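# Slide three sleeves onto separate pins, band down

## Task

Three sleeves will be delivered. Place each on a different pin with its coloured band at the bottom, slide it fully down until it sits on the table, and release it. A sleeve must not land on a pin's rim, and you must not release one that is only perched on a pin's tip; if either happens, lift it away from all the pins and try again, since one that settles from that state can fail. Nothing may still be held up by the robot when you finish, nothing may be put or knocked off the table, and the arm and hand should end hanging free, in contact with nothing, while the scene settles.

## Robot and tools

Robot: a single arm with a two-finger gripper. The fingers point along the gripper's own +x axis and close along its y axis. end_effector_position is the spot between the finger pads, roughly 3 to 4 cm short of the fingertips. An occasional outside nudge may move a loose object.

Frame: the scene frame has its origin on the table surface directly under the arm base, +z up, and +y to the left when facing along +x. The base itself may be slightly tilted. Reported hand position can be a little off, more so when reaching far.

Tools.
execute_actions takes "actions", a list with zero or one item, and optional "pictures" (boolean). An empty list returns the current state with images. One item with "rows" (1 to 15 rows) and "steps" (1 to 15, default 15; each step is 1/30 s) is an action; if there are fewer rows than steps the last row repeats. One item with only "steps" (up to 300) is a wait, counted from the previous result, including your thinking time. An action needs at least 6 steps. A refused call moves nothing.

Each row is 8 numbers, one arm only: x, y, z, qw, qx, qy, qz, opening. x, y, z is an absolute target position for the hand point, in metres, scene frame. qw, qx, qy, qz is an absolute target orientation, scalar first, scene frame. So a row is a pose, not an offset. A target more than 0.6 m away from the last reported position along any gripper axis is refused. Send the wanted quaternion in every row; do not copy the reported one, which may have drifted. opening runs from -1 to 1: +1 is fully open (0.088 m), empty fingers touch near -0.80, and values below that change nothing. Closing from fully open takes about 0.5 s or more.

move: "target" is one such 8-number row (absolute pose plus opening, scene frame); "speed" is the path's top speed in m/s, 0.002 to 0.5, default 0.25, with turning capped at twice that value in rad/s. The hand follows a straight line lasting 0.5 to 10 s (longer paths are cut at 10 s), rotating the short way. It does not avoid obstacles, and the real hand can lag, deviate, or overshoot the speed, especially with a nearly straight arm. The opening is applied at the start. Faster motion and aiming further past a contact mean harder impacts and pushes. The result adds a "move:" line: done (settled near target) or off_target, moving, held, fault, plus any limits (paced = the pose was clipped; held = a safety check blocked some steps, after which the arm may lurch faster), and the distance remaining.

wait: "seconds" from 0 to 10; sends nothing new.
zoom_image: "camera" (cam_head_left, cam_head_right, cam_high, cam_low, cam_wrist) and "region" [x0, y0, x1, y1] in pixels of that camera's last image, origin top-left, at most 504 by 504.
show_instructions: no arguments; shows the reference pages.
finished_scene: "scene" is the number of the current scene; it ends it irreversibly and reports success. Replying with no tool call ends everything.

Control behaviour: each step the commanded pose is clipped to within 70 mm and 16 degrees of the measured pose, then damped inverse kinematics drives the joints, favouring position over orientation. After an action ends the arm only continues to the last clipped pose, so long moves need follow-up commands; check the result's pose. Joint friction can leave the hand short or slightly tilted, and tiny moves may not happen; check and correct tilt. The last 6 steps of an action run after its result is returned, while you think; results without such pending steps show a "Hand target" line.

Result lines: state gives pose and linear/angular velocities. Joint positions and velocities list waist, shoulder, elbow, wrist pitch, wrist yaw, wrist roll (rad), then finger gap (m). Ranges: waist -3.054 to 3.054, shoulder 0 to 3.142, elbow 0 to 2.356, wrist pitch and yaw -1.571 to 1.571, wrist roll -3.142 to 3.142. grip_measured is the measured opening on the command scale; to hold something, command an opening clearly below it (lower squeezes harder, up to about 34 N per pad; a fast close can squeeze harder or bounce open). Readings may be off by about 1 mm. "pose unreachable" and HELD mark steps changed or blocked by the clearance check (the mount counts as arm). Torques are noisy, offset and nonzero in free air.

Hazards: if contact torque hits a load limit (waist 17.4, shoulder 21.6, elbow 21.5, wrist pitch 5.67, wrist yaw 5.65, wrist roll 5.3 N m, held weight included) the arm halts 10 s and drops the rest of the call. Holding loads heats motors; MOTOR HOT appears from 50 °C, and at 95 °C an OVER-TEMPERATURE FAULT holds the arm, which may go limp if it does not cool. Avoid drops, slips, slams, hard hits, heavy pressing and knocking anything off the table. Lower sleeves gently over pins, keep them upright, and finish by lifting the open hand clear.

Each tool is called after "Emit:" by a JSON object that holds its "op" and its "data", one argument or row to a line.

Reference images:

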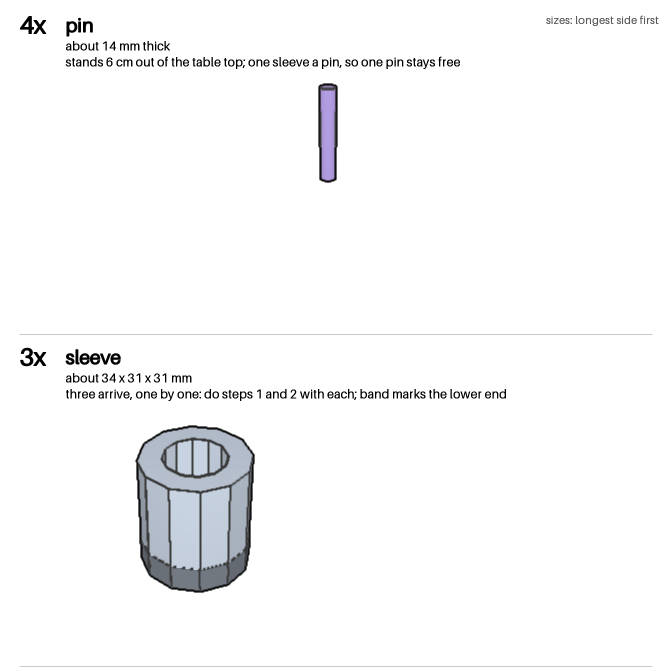

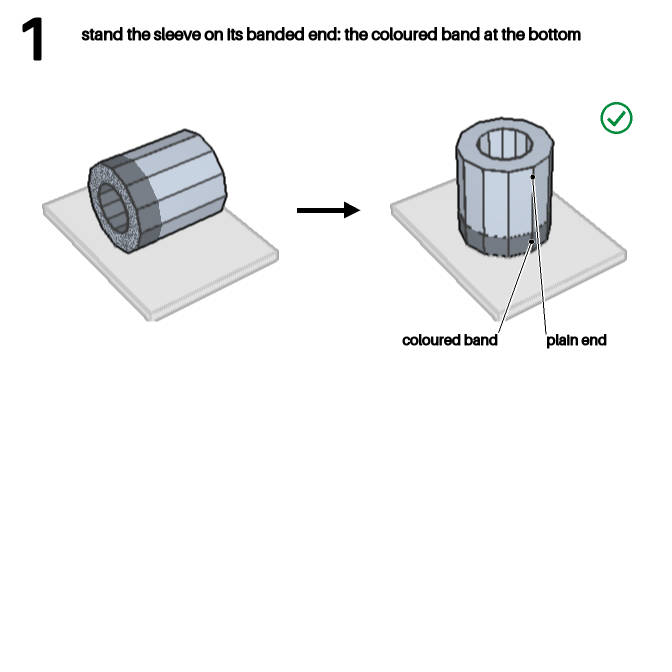

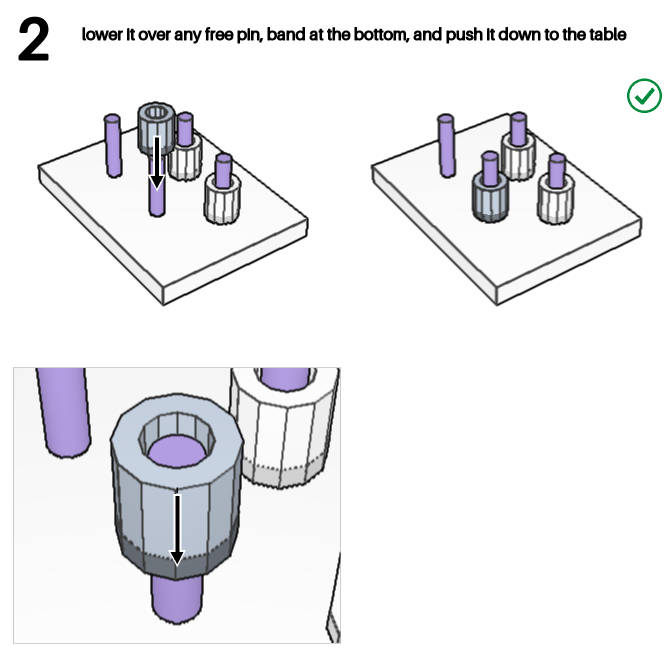

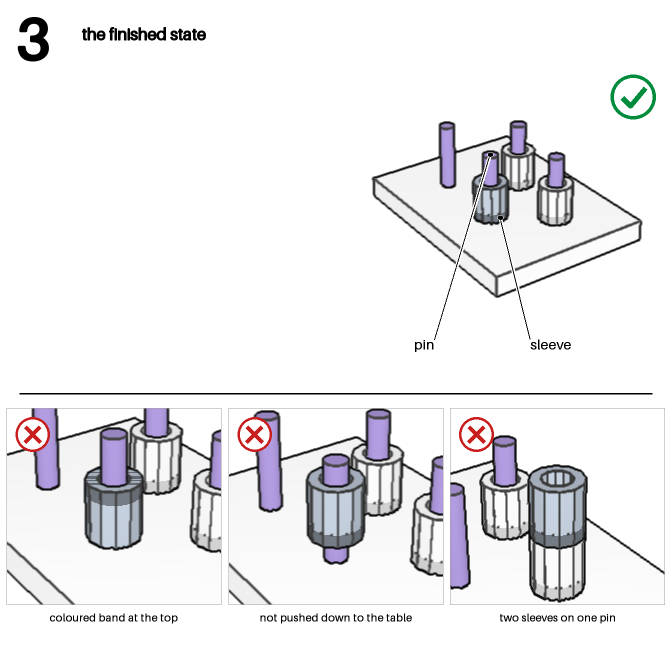

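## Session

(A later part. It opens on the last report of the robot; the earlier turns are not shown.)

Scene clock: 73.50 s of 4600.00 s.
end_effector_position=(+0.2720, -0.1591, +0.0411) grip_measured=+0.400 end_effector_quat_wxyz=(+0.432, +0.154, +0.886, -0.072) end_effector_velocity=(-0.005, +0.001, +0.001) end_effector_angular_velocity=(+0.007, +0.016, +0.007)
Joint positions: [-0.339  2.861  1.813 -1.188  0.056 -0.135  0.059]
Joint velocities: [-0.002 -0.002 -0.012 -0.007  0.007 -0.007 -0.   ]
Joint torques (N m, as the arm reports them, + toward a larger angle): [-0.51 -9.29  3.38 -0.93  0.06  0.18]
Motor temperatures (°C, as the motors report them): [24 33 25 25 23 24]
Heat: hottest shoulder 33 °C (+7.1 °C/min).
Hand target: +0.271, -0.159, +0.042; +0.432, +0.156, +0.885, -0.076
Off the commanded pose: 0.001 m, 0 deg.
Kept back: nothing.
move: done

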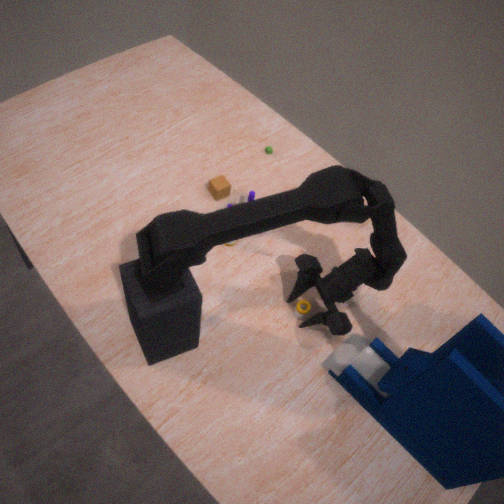

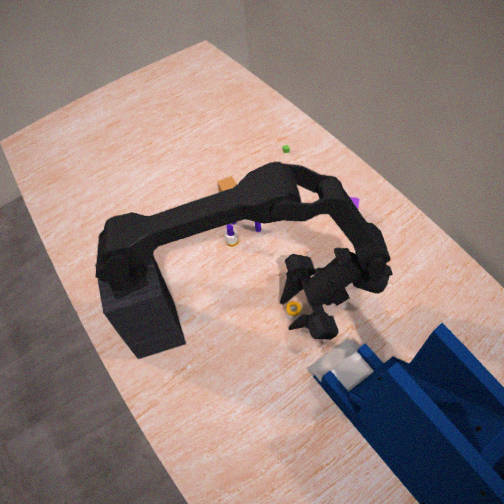

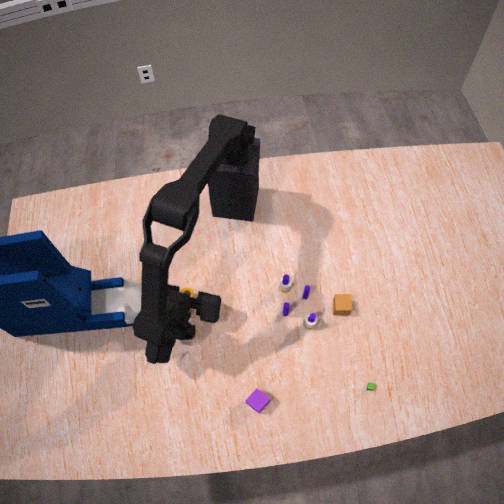

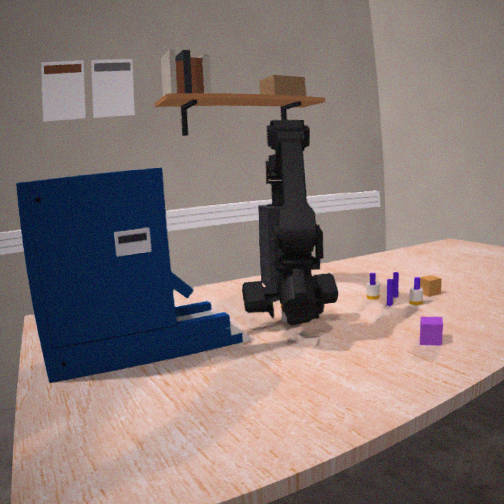

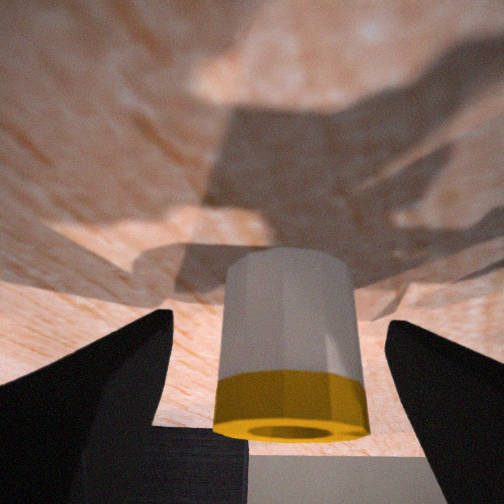

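Emit:
{"op": "move", "data": {
  "target": [0.272,-0.159,0.042,0.4317,0.156,0.8851,-0.0761,-0.45],
  "speed": 0.03
}}

Emit:
{"op": "move", "data": {
  "target": [0.28,-0.15,0.11,0.4317,0.156,0.8851,-0.0761,-0.45],
  "speed": 0.2
}}

Emit:
{"op": "move", "data": {
  "target": [0.348,-0.093,0.065,0.9374,0.0425,0.3228,-0.1234,-0.45],
  "speed": 0.4
}}

Emit:
{"op": "move", "data": {
  "target": [0.348,-0.093,0.034,0.9374,0.0425,0.3228,-0.1234,-0.45],
  "speed": 0.04
}}

Emit:
{"op": "zoom_image", "data": {
  "camera": "cam_low",
  "region": [280,260,410,360]
}}

Scene clock: 74.57 s of 4600.00 s.
end_effector_position=(+0.2719, -0.1591, +0.0409) grip_measured=-0.195 end_effector_quat_wxyz=(+0.432, +0.154, +0.886, -0.073) end_effector_velocity=(-0.001, +0.001, +0.002) end_effector_angular_velocity=(+0.021, -0.001, +0.010)
Joint positions: [-0.339  2.861  1.812 -1.187  0.056 -0.135  0.029]
Joint velocities: [-0.002 -0.002 -0.002 -0.007 -0.007 -0.022 -0.   ]
Joint torques (N m, as the arm reports them, + toward a larger angle): [-0.34 -9.19  3.78 -1.18  0.02  0.19]
Motor temperatures (°C, as the motors report them): [24 33 25 25 23 24]
Heat: hottest shoulder 33 °C (+7.1 °C/min).
Hand target: +0.272, -0.159, +0.042; +0.432, +0.156, +0.885, -0.076
Off the commanded pose: 0.001 m, 0 deg.
Kept back: nothing.
move: done

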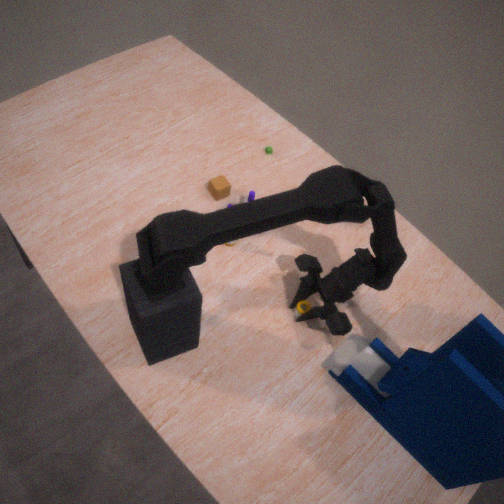

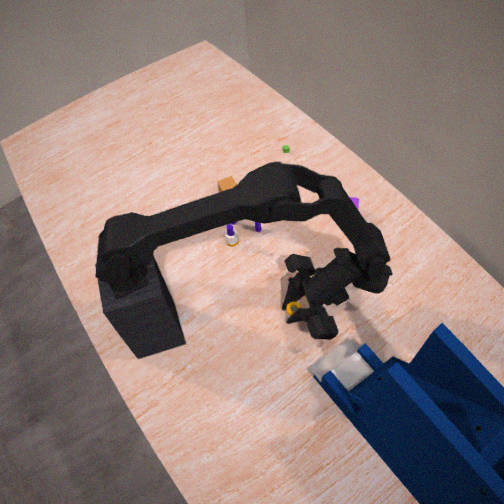

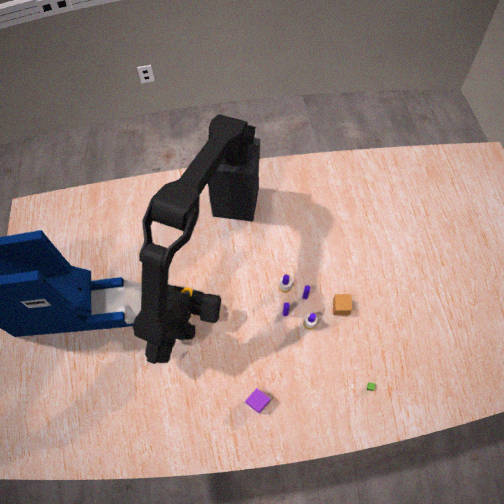

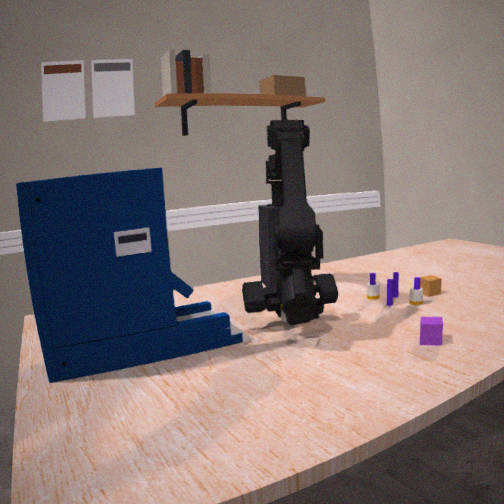

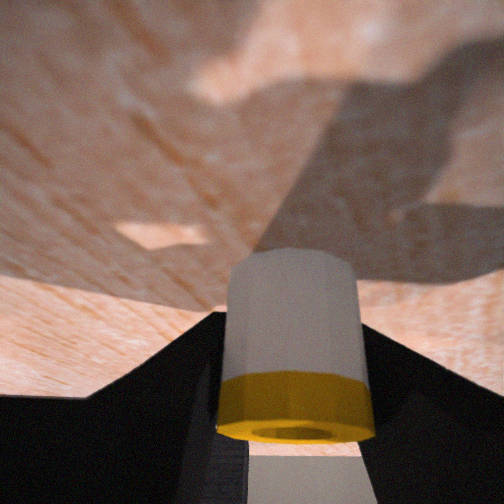

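Scene clock: 75.53 s of 4600.00 s.
end_effector_position=(+0.2780, -0.1512, +0.1050) grip_measured=-0.195 end_effector_quat_wxyz=(+0.429, +0.154, +0.887, -0.074) end_effector_velocity=(-0.005, +0.001, +0.005) end_effector_angular_velocity=(+0.009, +0.021, +0.007)
Joint positions: [-0.32   2.688  1.754 -1.308  0.046 -0.116  0.029]
Joint velocities: [-0.002 -0.007 -0.007 -0.022  0.007 -0.007 -0.   ]
Joint torques (N m, as the arm reports them, + toward a larger angle): [ -0.1  -10.36   3.77  -1.42  -0.11   0.19]
Motor temperatures (°C, as the motors report them): [24 34 25 25 23 24]
Heat: hottest shoulder 34 °C (+8.1 °C/min).
Hand target: +0.280, -0.150, +0.110; +0.432, +0.156, +0.885, -0.076
Off the commanded pose: 0.006 m, 0 deg.
Kept back: nothing.
move: done

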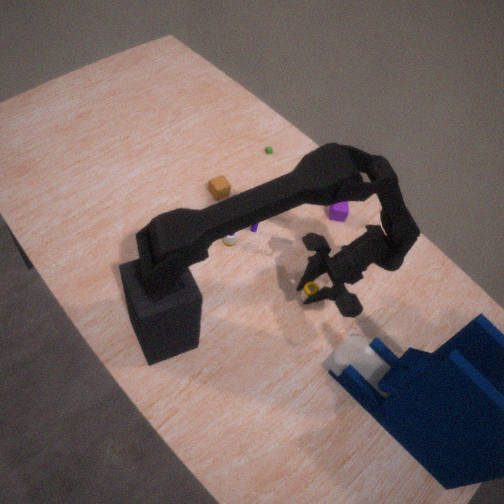

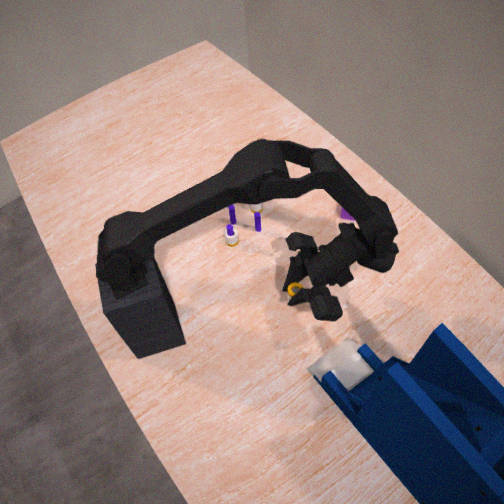

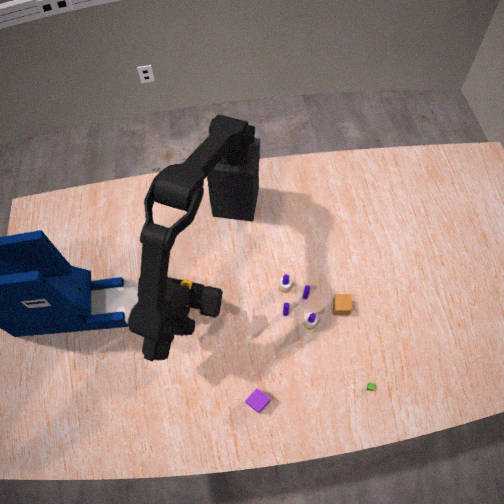

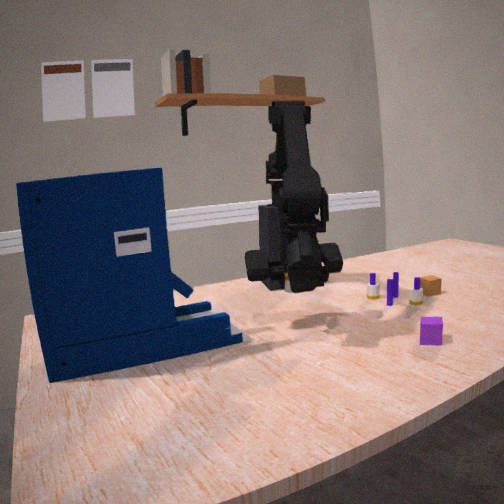

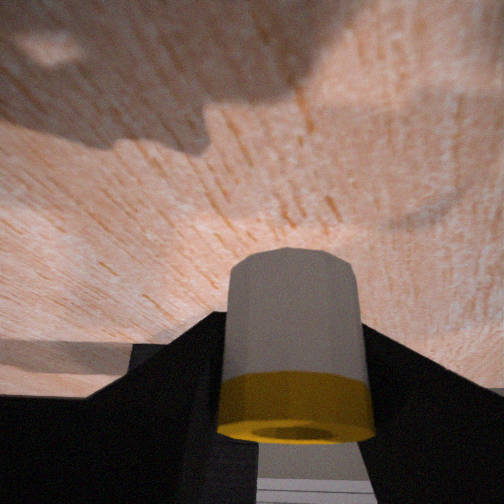

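Scene clock: 78.20 s of 4600.00 s.
end_effector_position=(+0.3484, -0.0931, +0.0664) grip_measured=-0.195 end_effector_quat_wxyz=(+0.937, +0.042, +0.323, -0.126) end_effector_velocity=(-0.002, -0.004, -0.003) end_effector_angular_velocity=(-0.018, +0.007, -0.015)
Joint positions: [-0.106  2.644  0.58   1.402 -0.007  0.035  0.029]
Joint velocities: [-0.002  0.012  0.002  0.007  0.022 -0.007 -0.   ]
Joint torques (N m, as the arm reports them, + toward a larger angle): [ 0.08 -5.43  1.68  2.02  0.16  0.19]
Motor temperatures (°C, as the motors report them): [24 34 25 25 23 24]
Heat: hottest shoulder 34 °C (+7.1 °C/min).
Hand target: +0.348, -0.093, +0.065; +0.937, +0.044, +0.322, -0.128
Off the commanded pose: 0.001 m, 0 deg.
Kept back: nothing.
move: done

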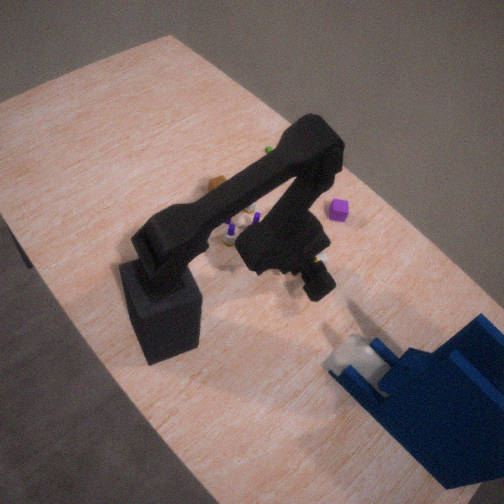

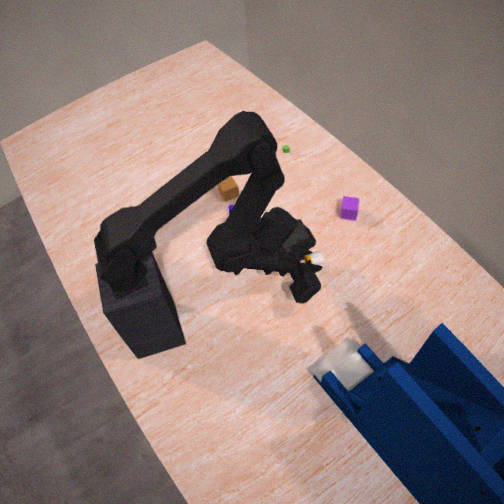

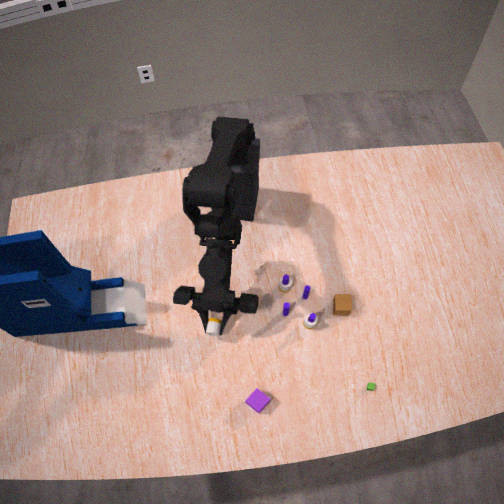

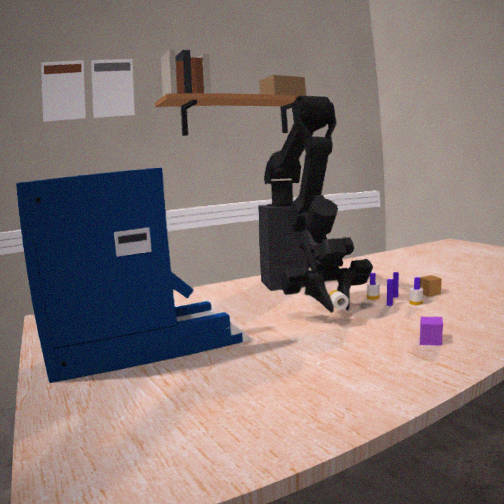

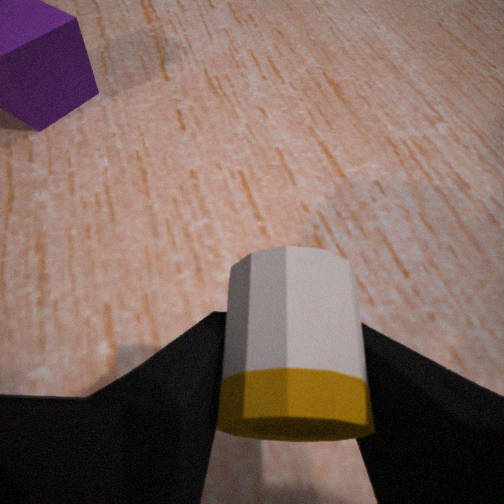

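Scene clock: 79.33 s of 4600.00 s.
end_effector_position=(+0.3476, -0.0940, +0.0355) grip_measured=-0.195 end_effector_quat_wxyz=(+0.937, +0.042, +0.324, -0.126) end_effector_velocity=(+0.001, -0.000, -0.001) end_effector_angular_velocity=(-0.001, +0.003, +0.008)
Joint positions: [-0.106  2.792  0.66   1.468 -0.007  0.035  0.029]
Joint velocities: [-0.002  0.002  0.007 -0.007 -0.007 -0.007 -0.   ]
Joint torques (N m, as the arm reports them, + toward a larger angle): [-0.13 -5.41  1.62  2.04 -0.09  0.01]
Motor temperatures (°C, as the motors report them): [24 34 25 25 23 24]
Heat: hottest shoulder 34 °C (+7.1 °C/min).
Hand target: +0.348, -0.093, +0.034; +0.937, +0.042, +0.323, -0.124
Off the commanded pose: 0.002 m, 0 deg.
Kept back: nothing.
move: done

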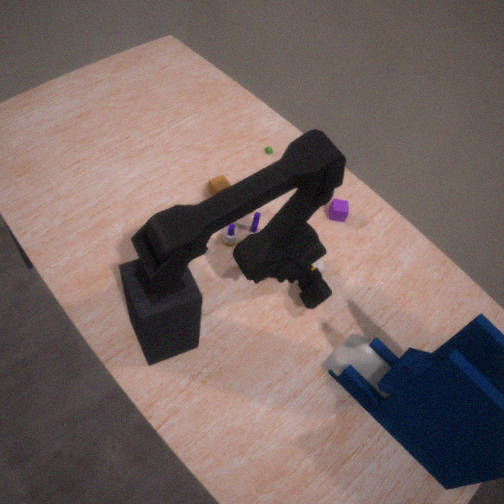

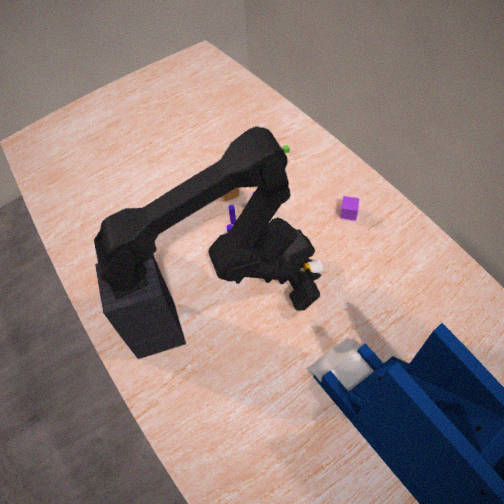

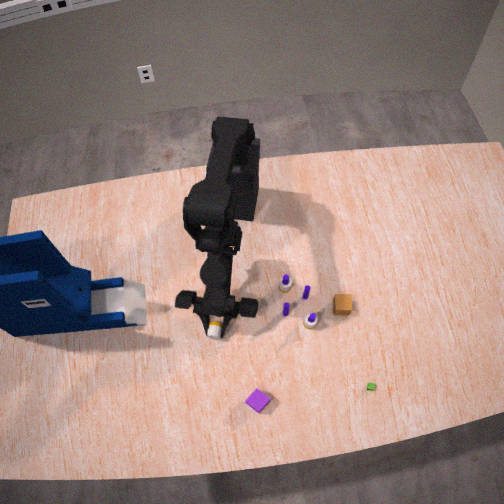

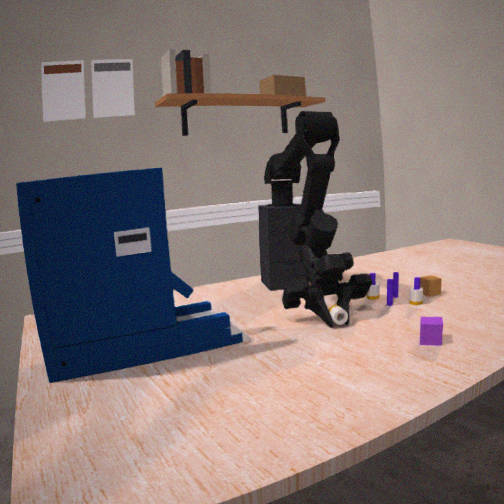

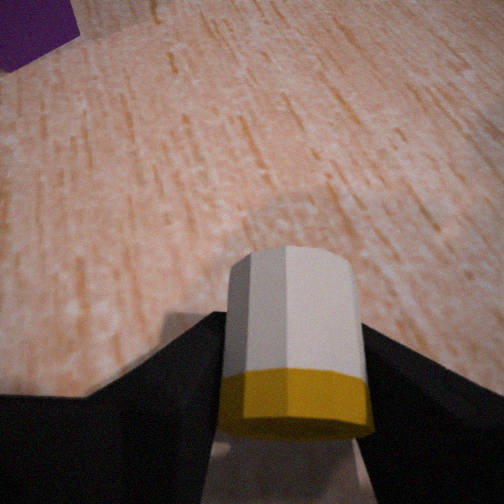

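Region (280, 260, 410, 360) of cam_low's 504x504 image, scaled by 3.877, with more detail than that image has; it fills the top 388 rows of this view, and the rest is white.

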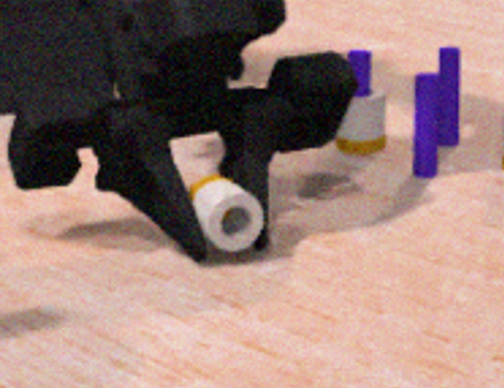

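Emit:
{"op": "execute_actions", "data": {
  "actions": []
}}

Scene clock: 89.10 s of 4600.00 s.
end_effector_position=(+0.3477, -0.0939, +0.0350) grip_measured=-0.195 end_effector_quat_wxyz=(+0.937, +0.042, +0.324, -0.126) end_effector_velocity=(-0.004, +0.003, -0.004) end_effector_angular_velocity=(+0.006, +0.027, +0.012)
Joint positions: [-0.105  2.794  0.661  1.469 -0.007  0.036  0.029]
Joint velocities: [ 0.002 -0.002 -0.007 -0.022 -0.007 -0.007 -0.   ]
Joint torques (N m, as the arm reports them, + toward a larger angle): [-0.14 -5.56  1.54  2.01 -0.09  0.01]
Motor temperatures (°C, as the motors report them): [24 33 25 26 23 24]
Heat: hottest shoulder 33 °C (+3.0 °C/min).
Hand target: +0.348, -0.093, +0.034; +0.937, +0.043, +0.323, -0.123
Off the commanded pose: 0.001 m, 0 deg.
Kept back: nothing.
Steps of this call (steps 1 to 293: nothing new was sent). Readings (end_effector_position):
1: (+0.3476, -0.0940, +0.0354)
2: (+0.3478, -0.0941, +0.0355)
4: (+0.3479, -0.0941, +0.0354)
8: (+0.3477, -0.0941, +0.0351)
293: the state above

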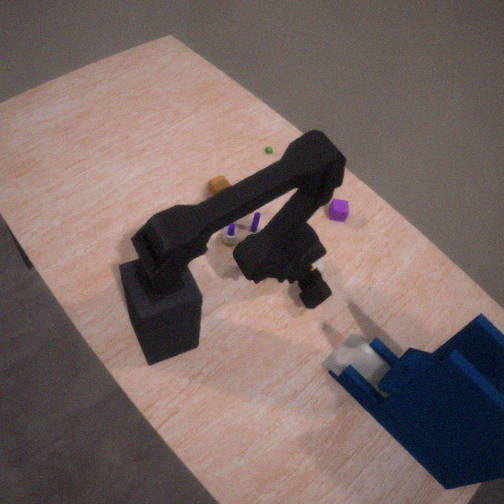

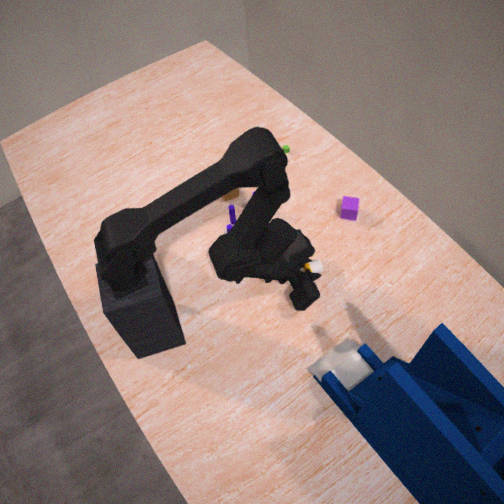

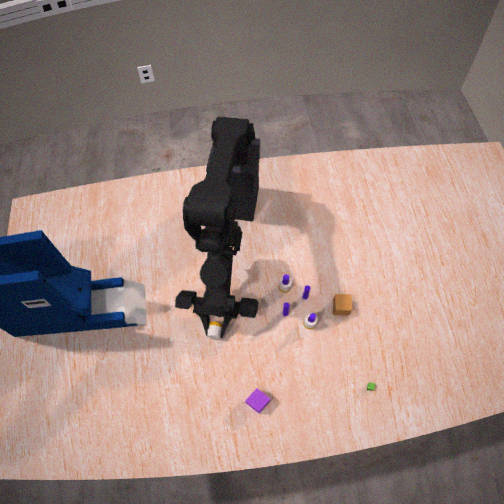

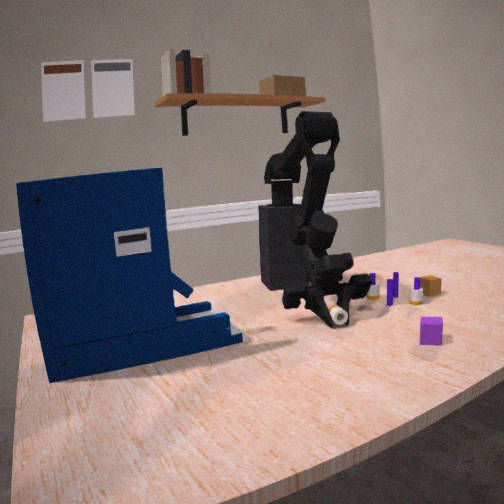

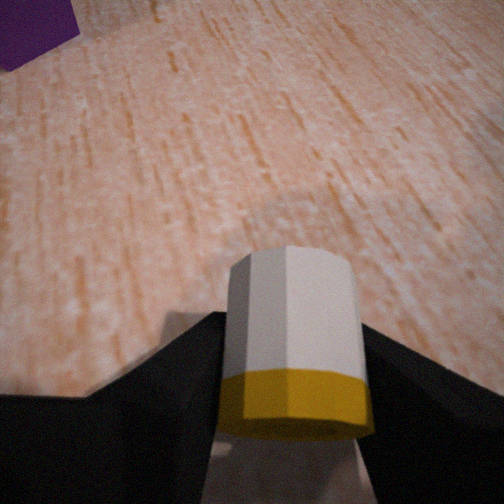

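Emit:
{"op": "move", "data": {
  "target": [0.348,-0.093,0.030,0.9374,0.0425,0.3228,-0.1234,-0.45],
  "speed": 0.03
}}

Emit:
{"op": "execute_actions", "data": {
  "actions": [
    {"rows":[[0.348,-0.093,0.030,0.9374,0.0425,0.3228,-0.1234,-0.2],[0.348,-0.093,0.030,0.9374,0.0425,0.3228,-0.1234,-0.15],[0.348,-0.093,0.030,0.9374,0.0425,0.3228,-0.1234,-0.1],[0.348,-0.093,0.030,0.9374,0.0425,0.3228,-0.1234,0.0],[0.348,-0.093,0.030,0.9374,0.0425,0.3228,-0.1234,0.4]],"steps":12}
  ]
}}

Emit:
{"op": "move", "data": {
  "target": [0.372,-0.100,0.085,0.4957,0.113,0.8586,-0.0653,0.4],
  "speed": 0.35
}}

Scene clock: 90.13 s of 4600.00 s.
end_effector_position=(+0.3481, -0.0941, +0.0325) grip_measured=-0.195 end_effector_quat_wxyz=(+0.937, +0.042, +0.322, -0.126) end_effector_velocity=(+0.000, -0.002, +0.002) end_effector_angular_velocity=(-0.012, -0.005, -0.003)
Joint positions: [-0.105  2.808  0.67   1.478 -0.007  0.036  0.029]
Joint velocities: [-0.002 -0.002 -0.002  0.007  0.007 -0.007 -0.   ]
Joint torques (N m, as the arm reports them, + toward a larger angle): [-0.11 -5.17  1.79  1.8  -0.07  0.01]
Motor temperatures (°C, as the motors report them): [24 33 25 26 23 24]
Heat: hottest shoulder 33 °C (+3.0 °C/min).
Hand target: +0.348, -0.093, +0.030; +0.937, +0.043, +0.323, -0.123
Off the commanded pose: 0.003 m, 0 deg.
Kept back: nothing.
move: done

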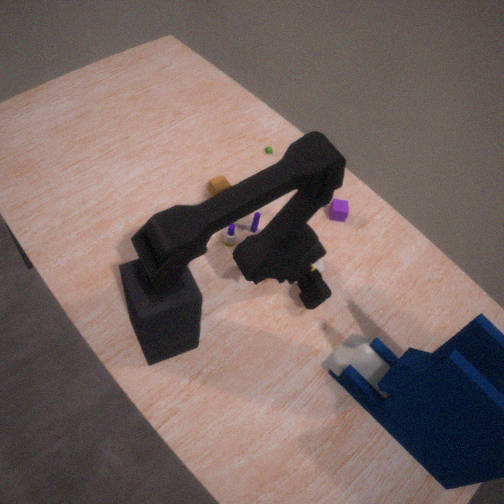

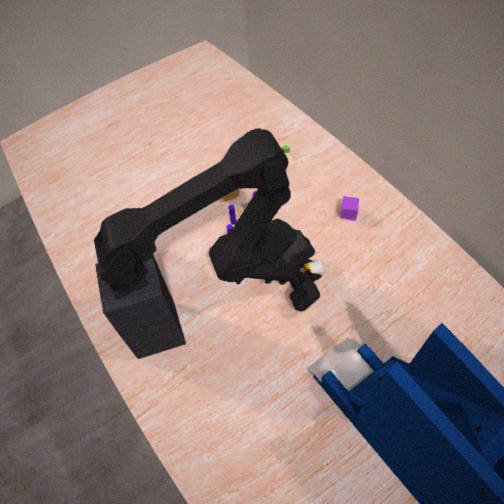

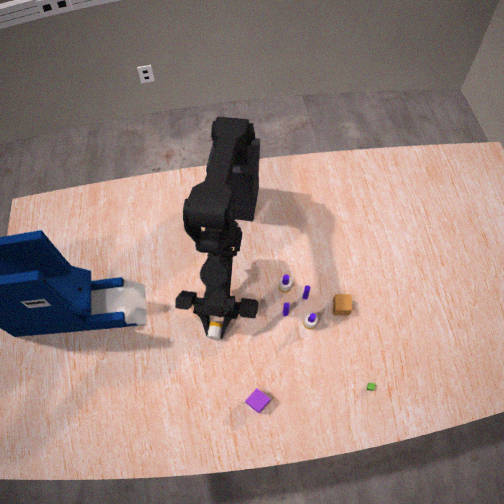

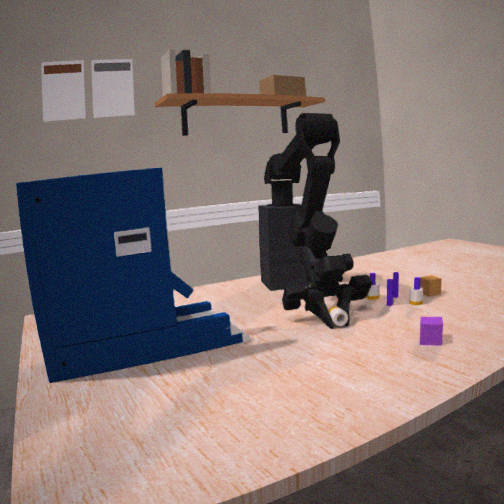

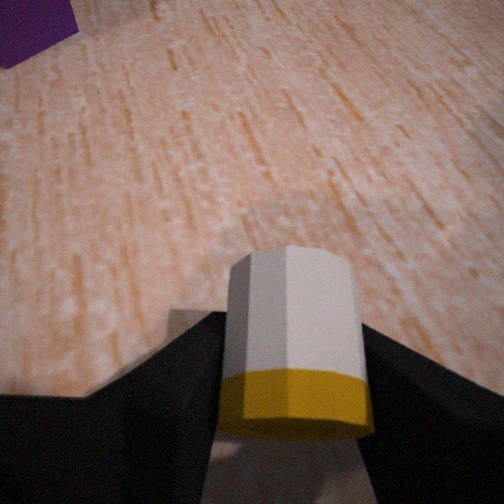

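Scene clock: 90.33 s of 4600.00 s.
end_effector_position=(+0.3487, -0.0939, +0.0326) grip_measured=-0.028 end_effector_quat_wxyz=(+0.938, +0.042, +0.321, -0.125) end_effector_velocity=(+0.009, +0.007, +0.005) end_effector_angular_velocity=(+0.035, -0.050, +0.047)
Joint positions: [-0.105  2.81   0.672  1.481 -0.009  0.036  0.038]
Joint velocities: [-0.002  0.007  0.012  0.037 -0.066  0.007  0.18 ]
Joint torques (N m, as the arm reports them, + toward a larger angle): [-0.1  -5.32  1.56  1.55  0.    0.02]
Motor temperatures (°C, as the motors report them): [24 33 25 26 23 24]
Heat: hottest shoulder 33 °C (+3.0 °C/min).
Steps of this call (steps 1 to 6: the first 6 steps of this action). Readings (end_effector_position):
1: (+0.3481, -0.0941, +0.0326)
2: (+0.3481, -0.0941, +0.0326)
4: (+0.3483, -0.0940, +0.0326)
6: the state above

Scene clock: 93.67 s of 4600.00 s.
end_effector_position=(+0.3717, -0.0983, +0.0870) grip_measured=+0.400 end_effector_quat_wxyz=(+0.498, +0.111, +0.858, -0.065) end_effector_velocity=(-0.002, +0.001, +0.005) end_effector_angular_velocity=(+0.018, +0.028, -0.001)
Joint positions: [-0.114  2.837  2.093 -1.346 -0.029 -0.017  0.059]
Joint velocities: [-0.002  0.012  0.032 -0.051 -0.007 -0.007 -0.   ]
Joint torques (N m, as the arm reports them, + toward a larger angle): [-0.62 -8.87  6.05 -1.11  0.08 -0.21]
Motor temperatures (°C, as the motors report them): [24 33 25 26 23 24]
Heat: hottest shoulder 33 °C (+3.0 °C/min).
Hand target: +0.372, -0.100, +0.085; +0.496, +0.109, +0.859, -0.063
Off your previous action's commanded pose: 0.003 m, 0 deg at its last step (step 6 of this call).
Off the commanded pose: 0.003 m, 0 deg.
Kept back: nothing.
move: done

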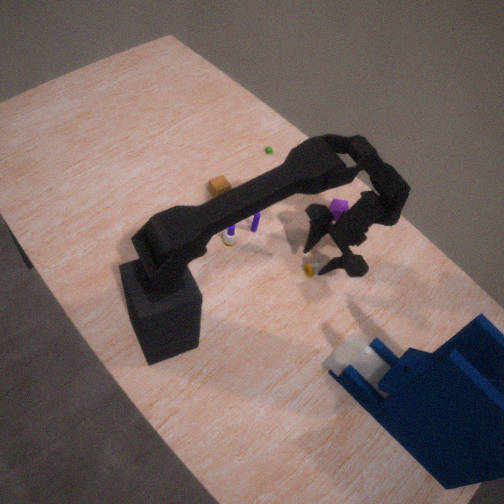

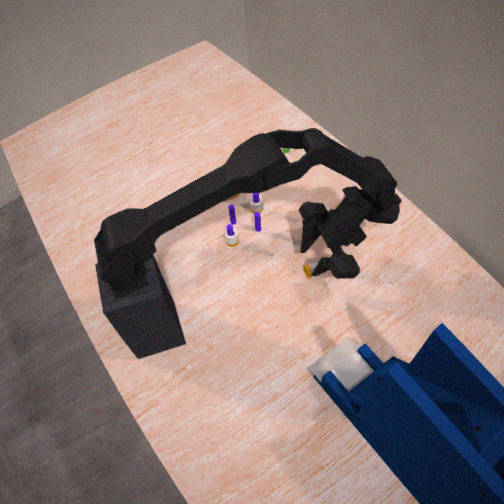

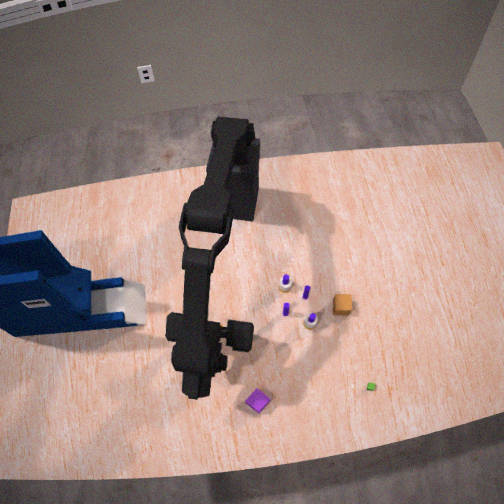

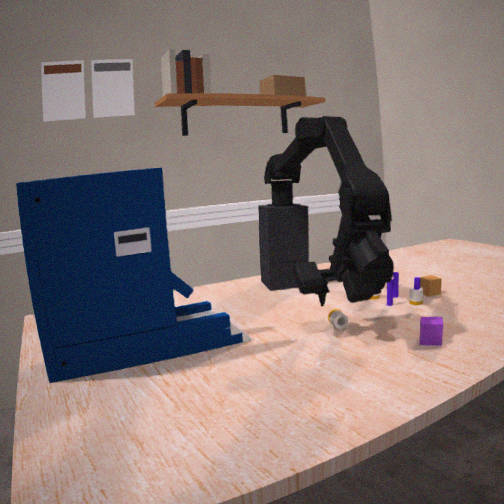

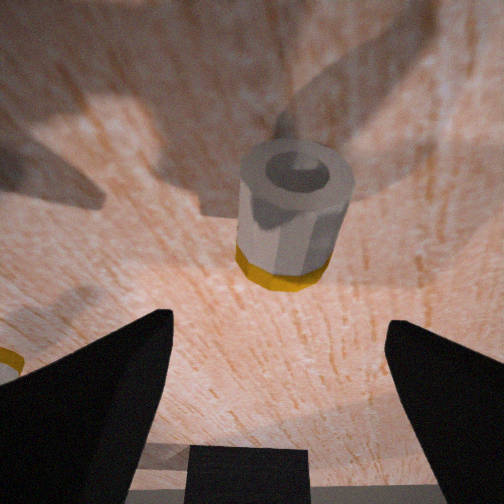

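Emit:
{"op": "move", "data": {
  "target": [0.373,-0.104,0.045,0.4957,0.113,0.8586,-0.0653,0.4],
  "speed": 0.08
}}

Scene clock: 94.97 s of 4600.00 s.
end_effector_position=(+0.3732, -0.1023, +0.0478) grip_measured=+0.400 end_effector_quat_wxyz=(+0.496, +0.114, +0.859, -0.066) end_effector_velocity=(-0.001, +0.000, +0.000) end_effector_angular_velocity=(+0.004, +0.006, -0.013)
Joint positions: [-0.12   2.96   2.18  -1.314 -0.029 -0.017  0.059]
Joint velocities: [-0.002  0.002  0.002 -0.007 -0.007  0.007  0.   ]
Joint torques (N m, as the arm reports them, + toward a larger angle): [-0.69 -8.97  5.98 -0.77  0.06 -0.16]
Motor temperatures (°C, as the motors report them): [24 33 25 26 23 24]
Heat: hottest shoulder 33 °C (+3.0 °C/min).
Hand target: +0.373, -0.104, +0.045; +0.496, +0.113, +0.859, -0.065
Off the commanded pose: 0.003 m, 0 deg.
Kept back: nothing.
move: done

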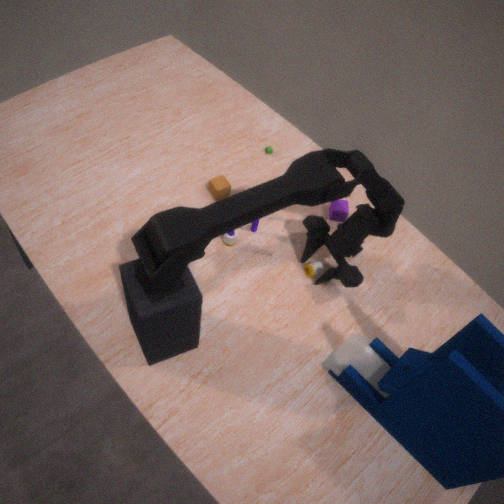

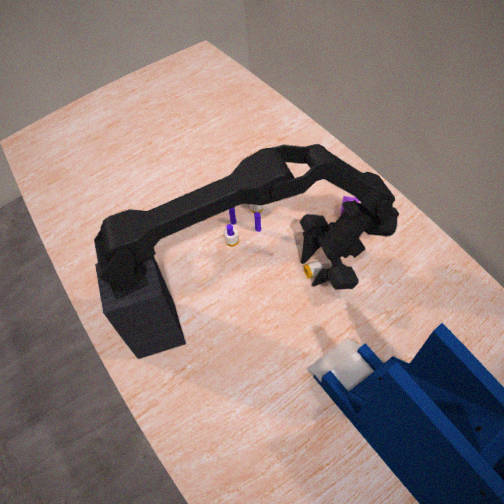

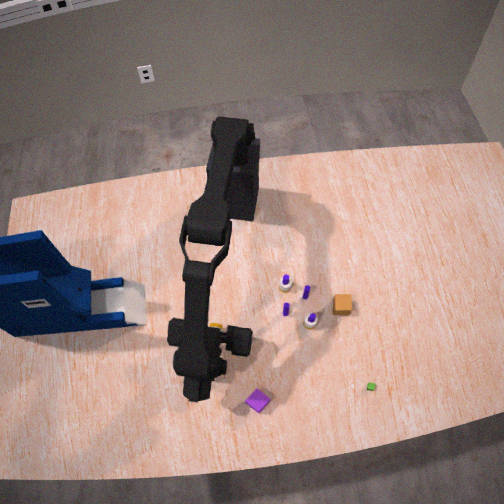

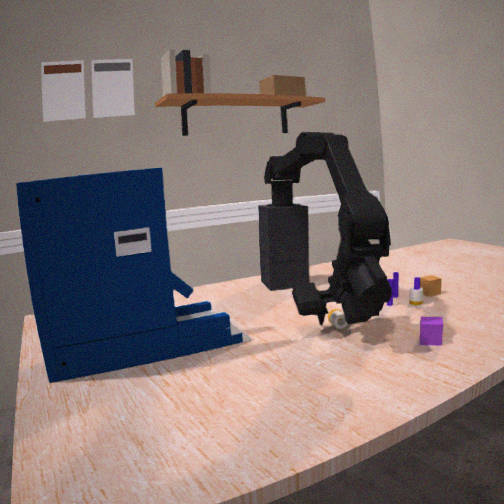

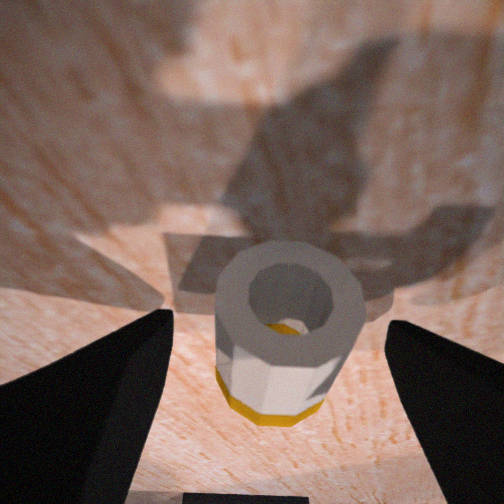

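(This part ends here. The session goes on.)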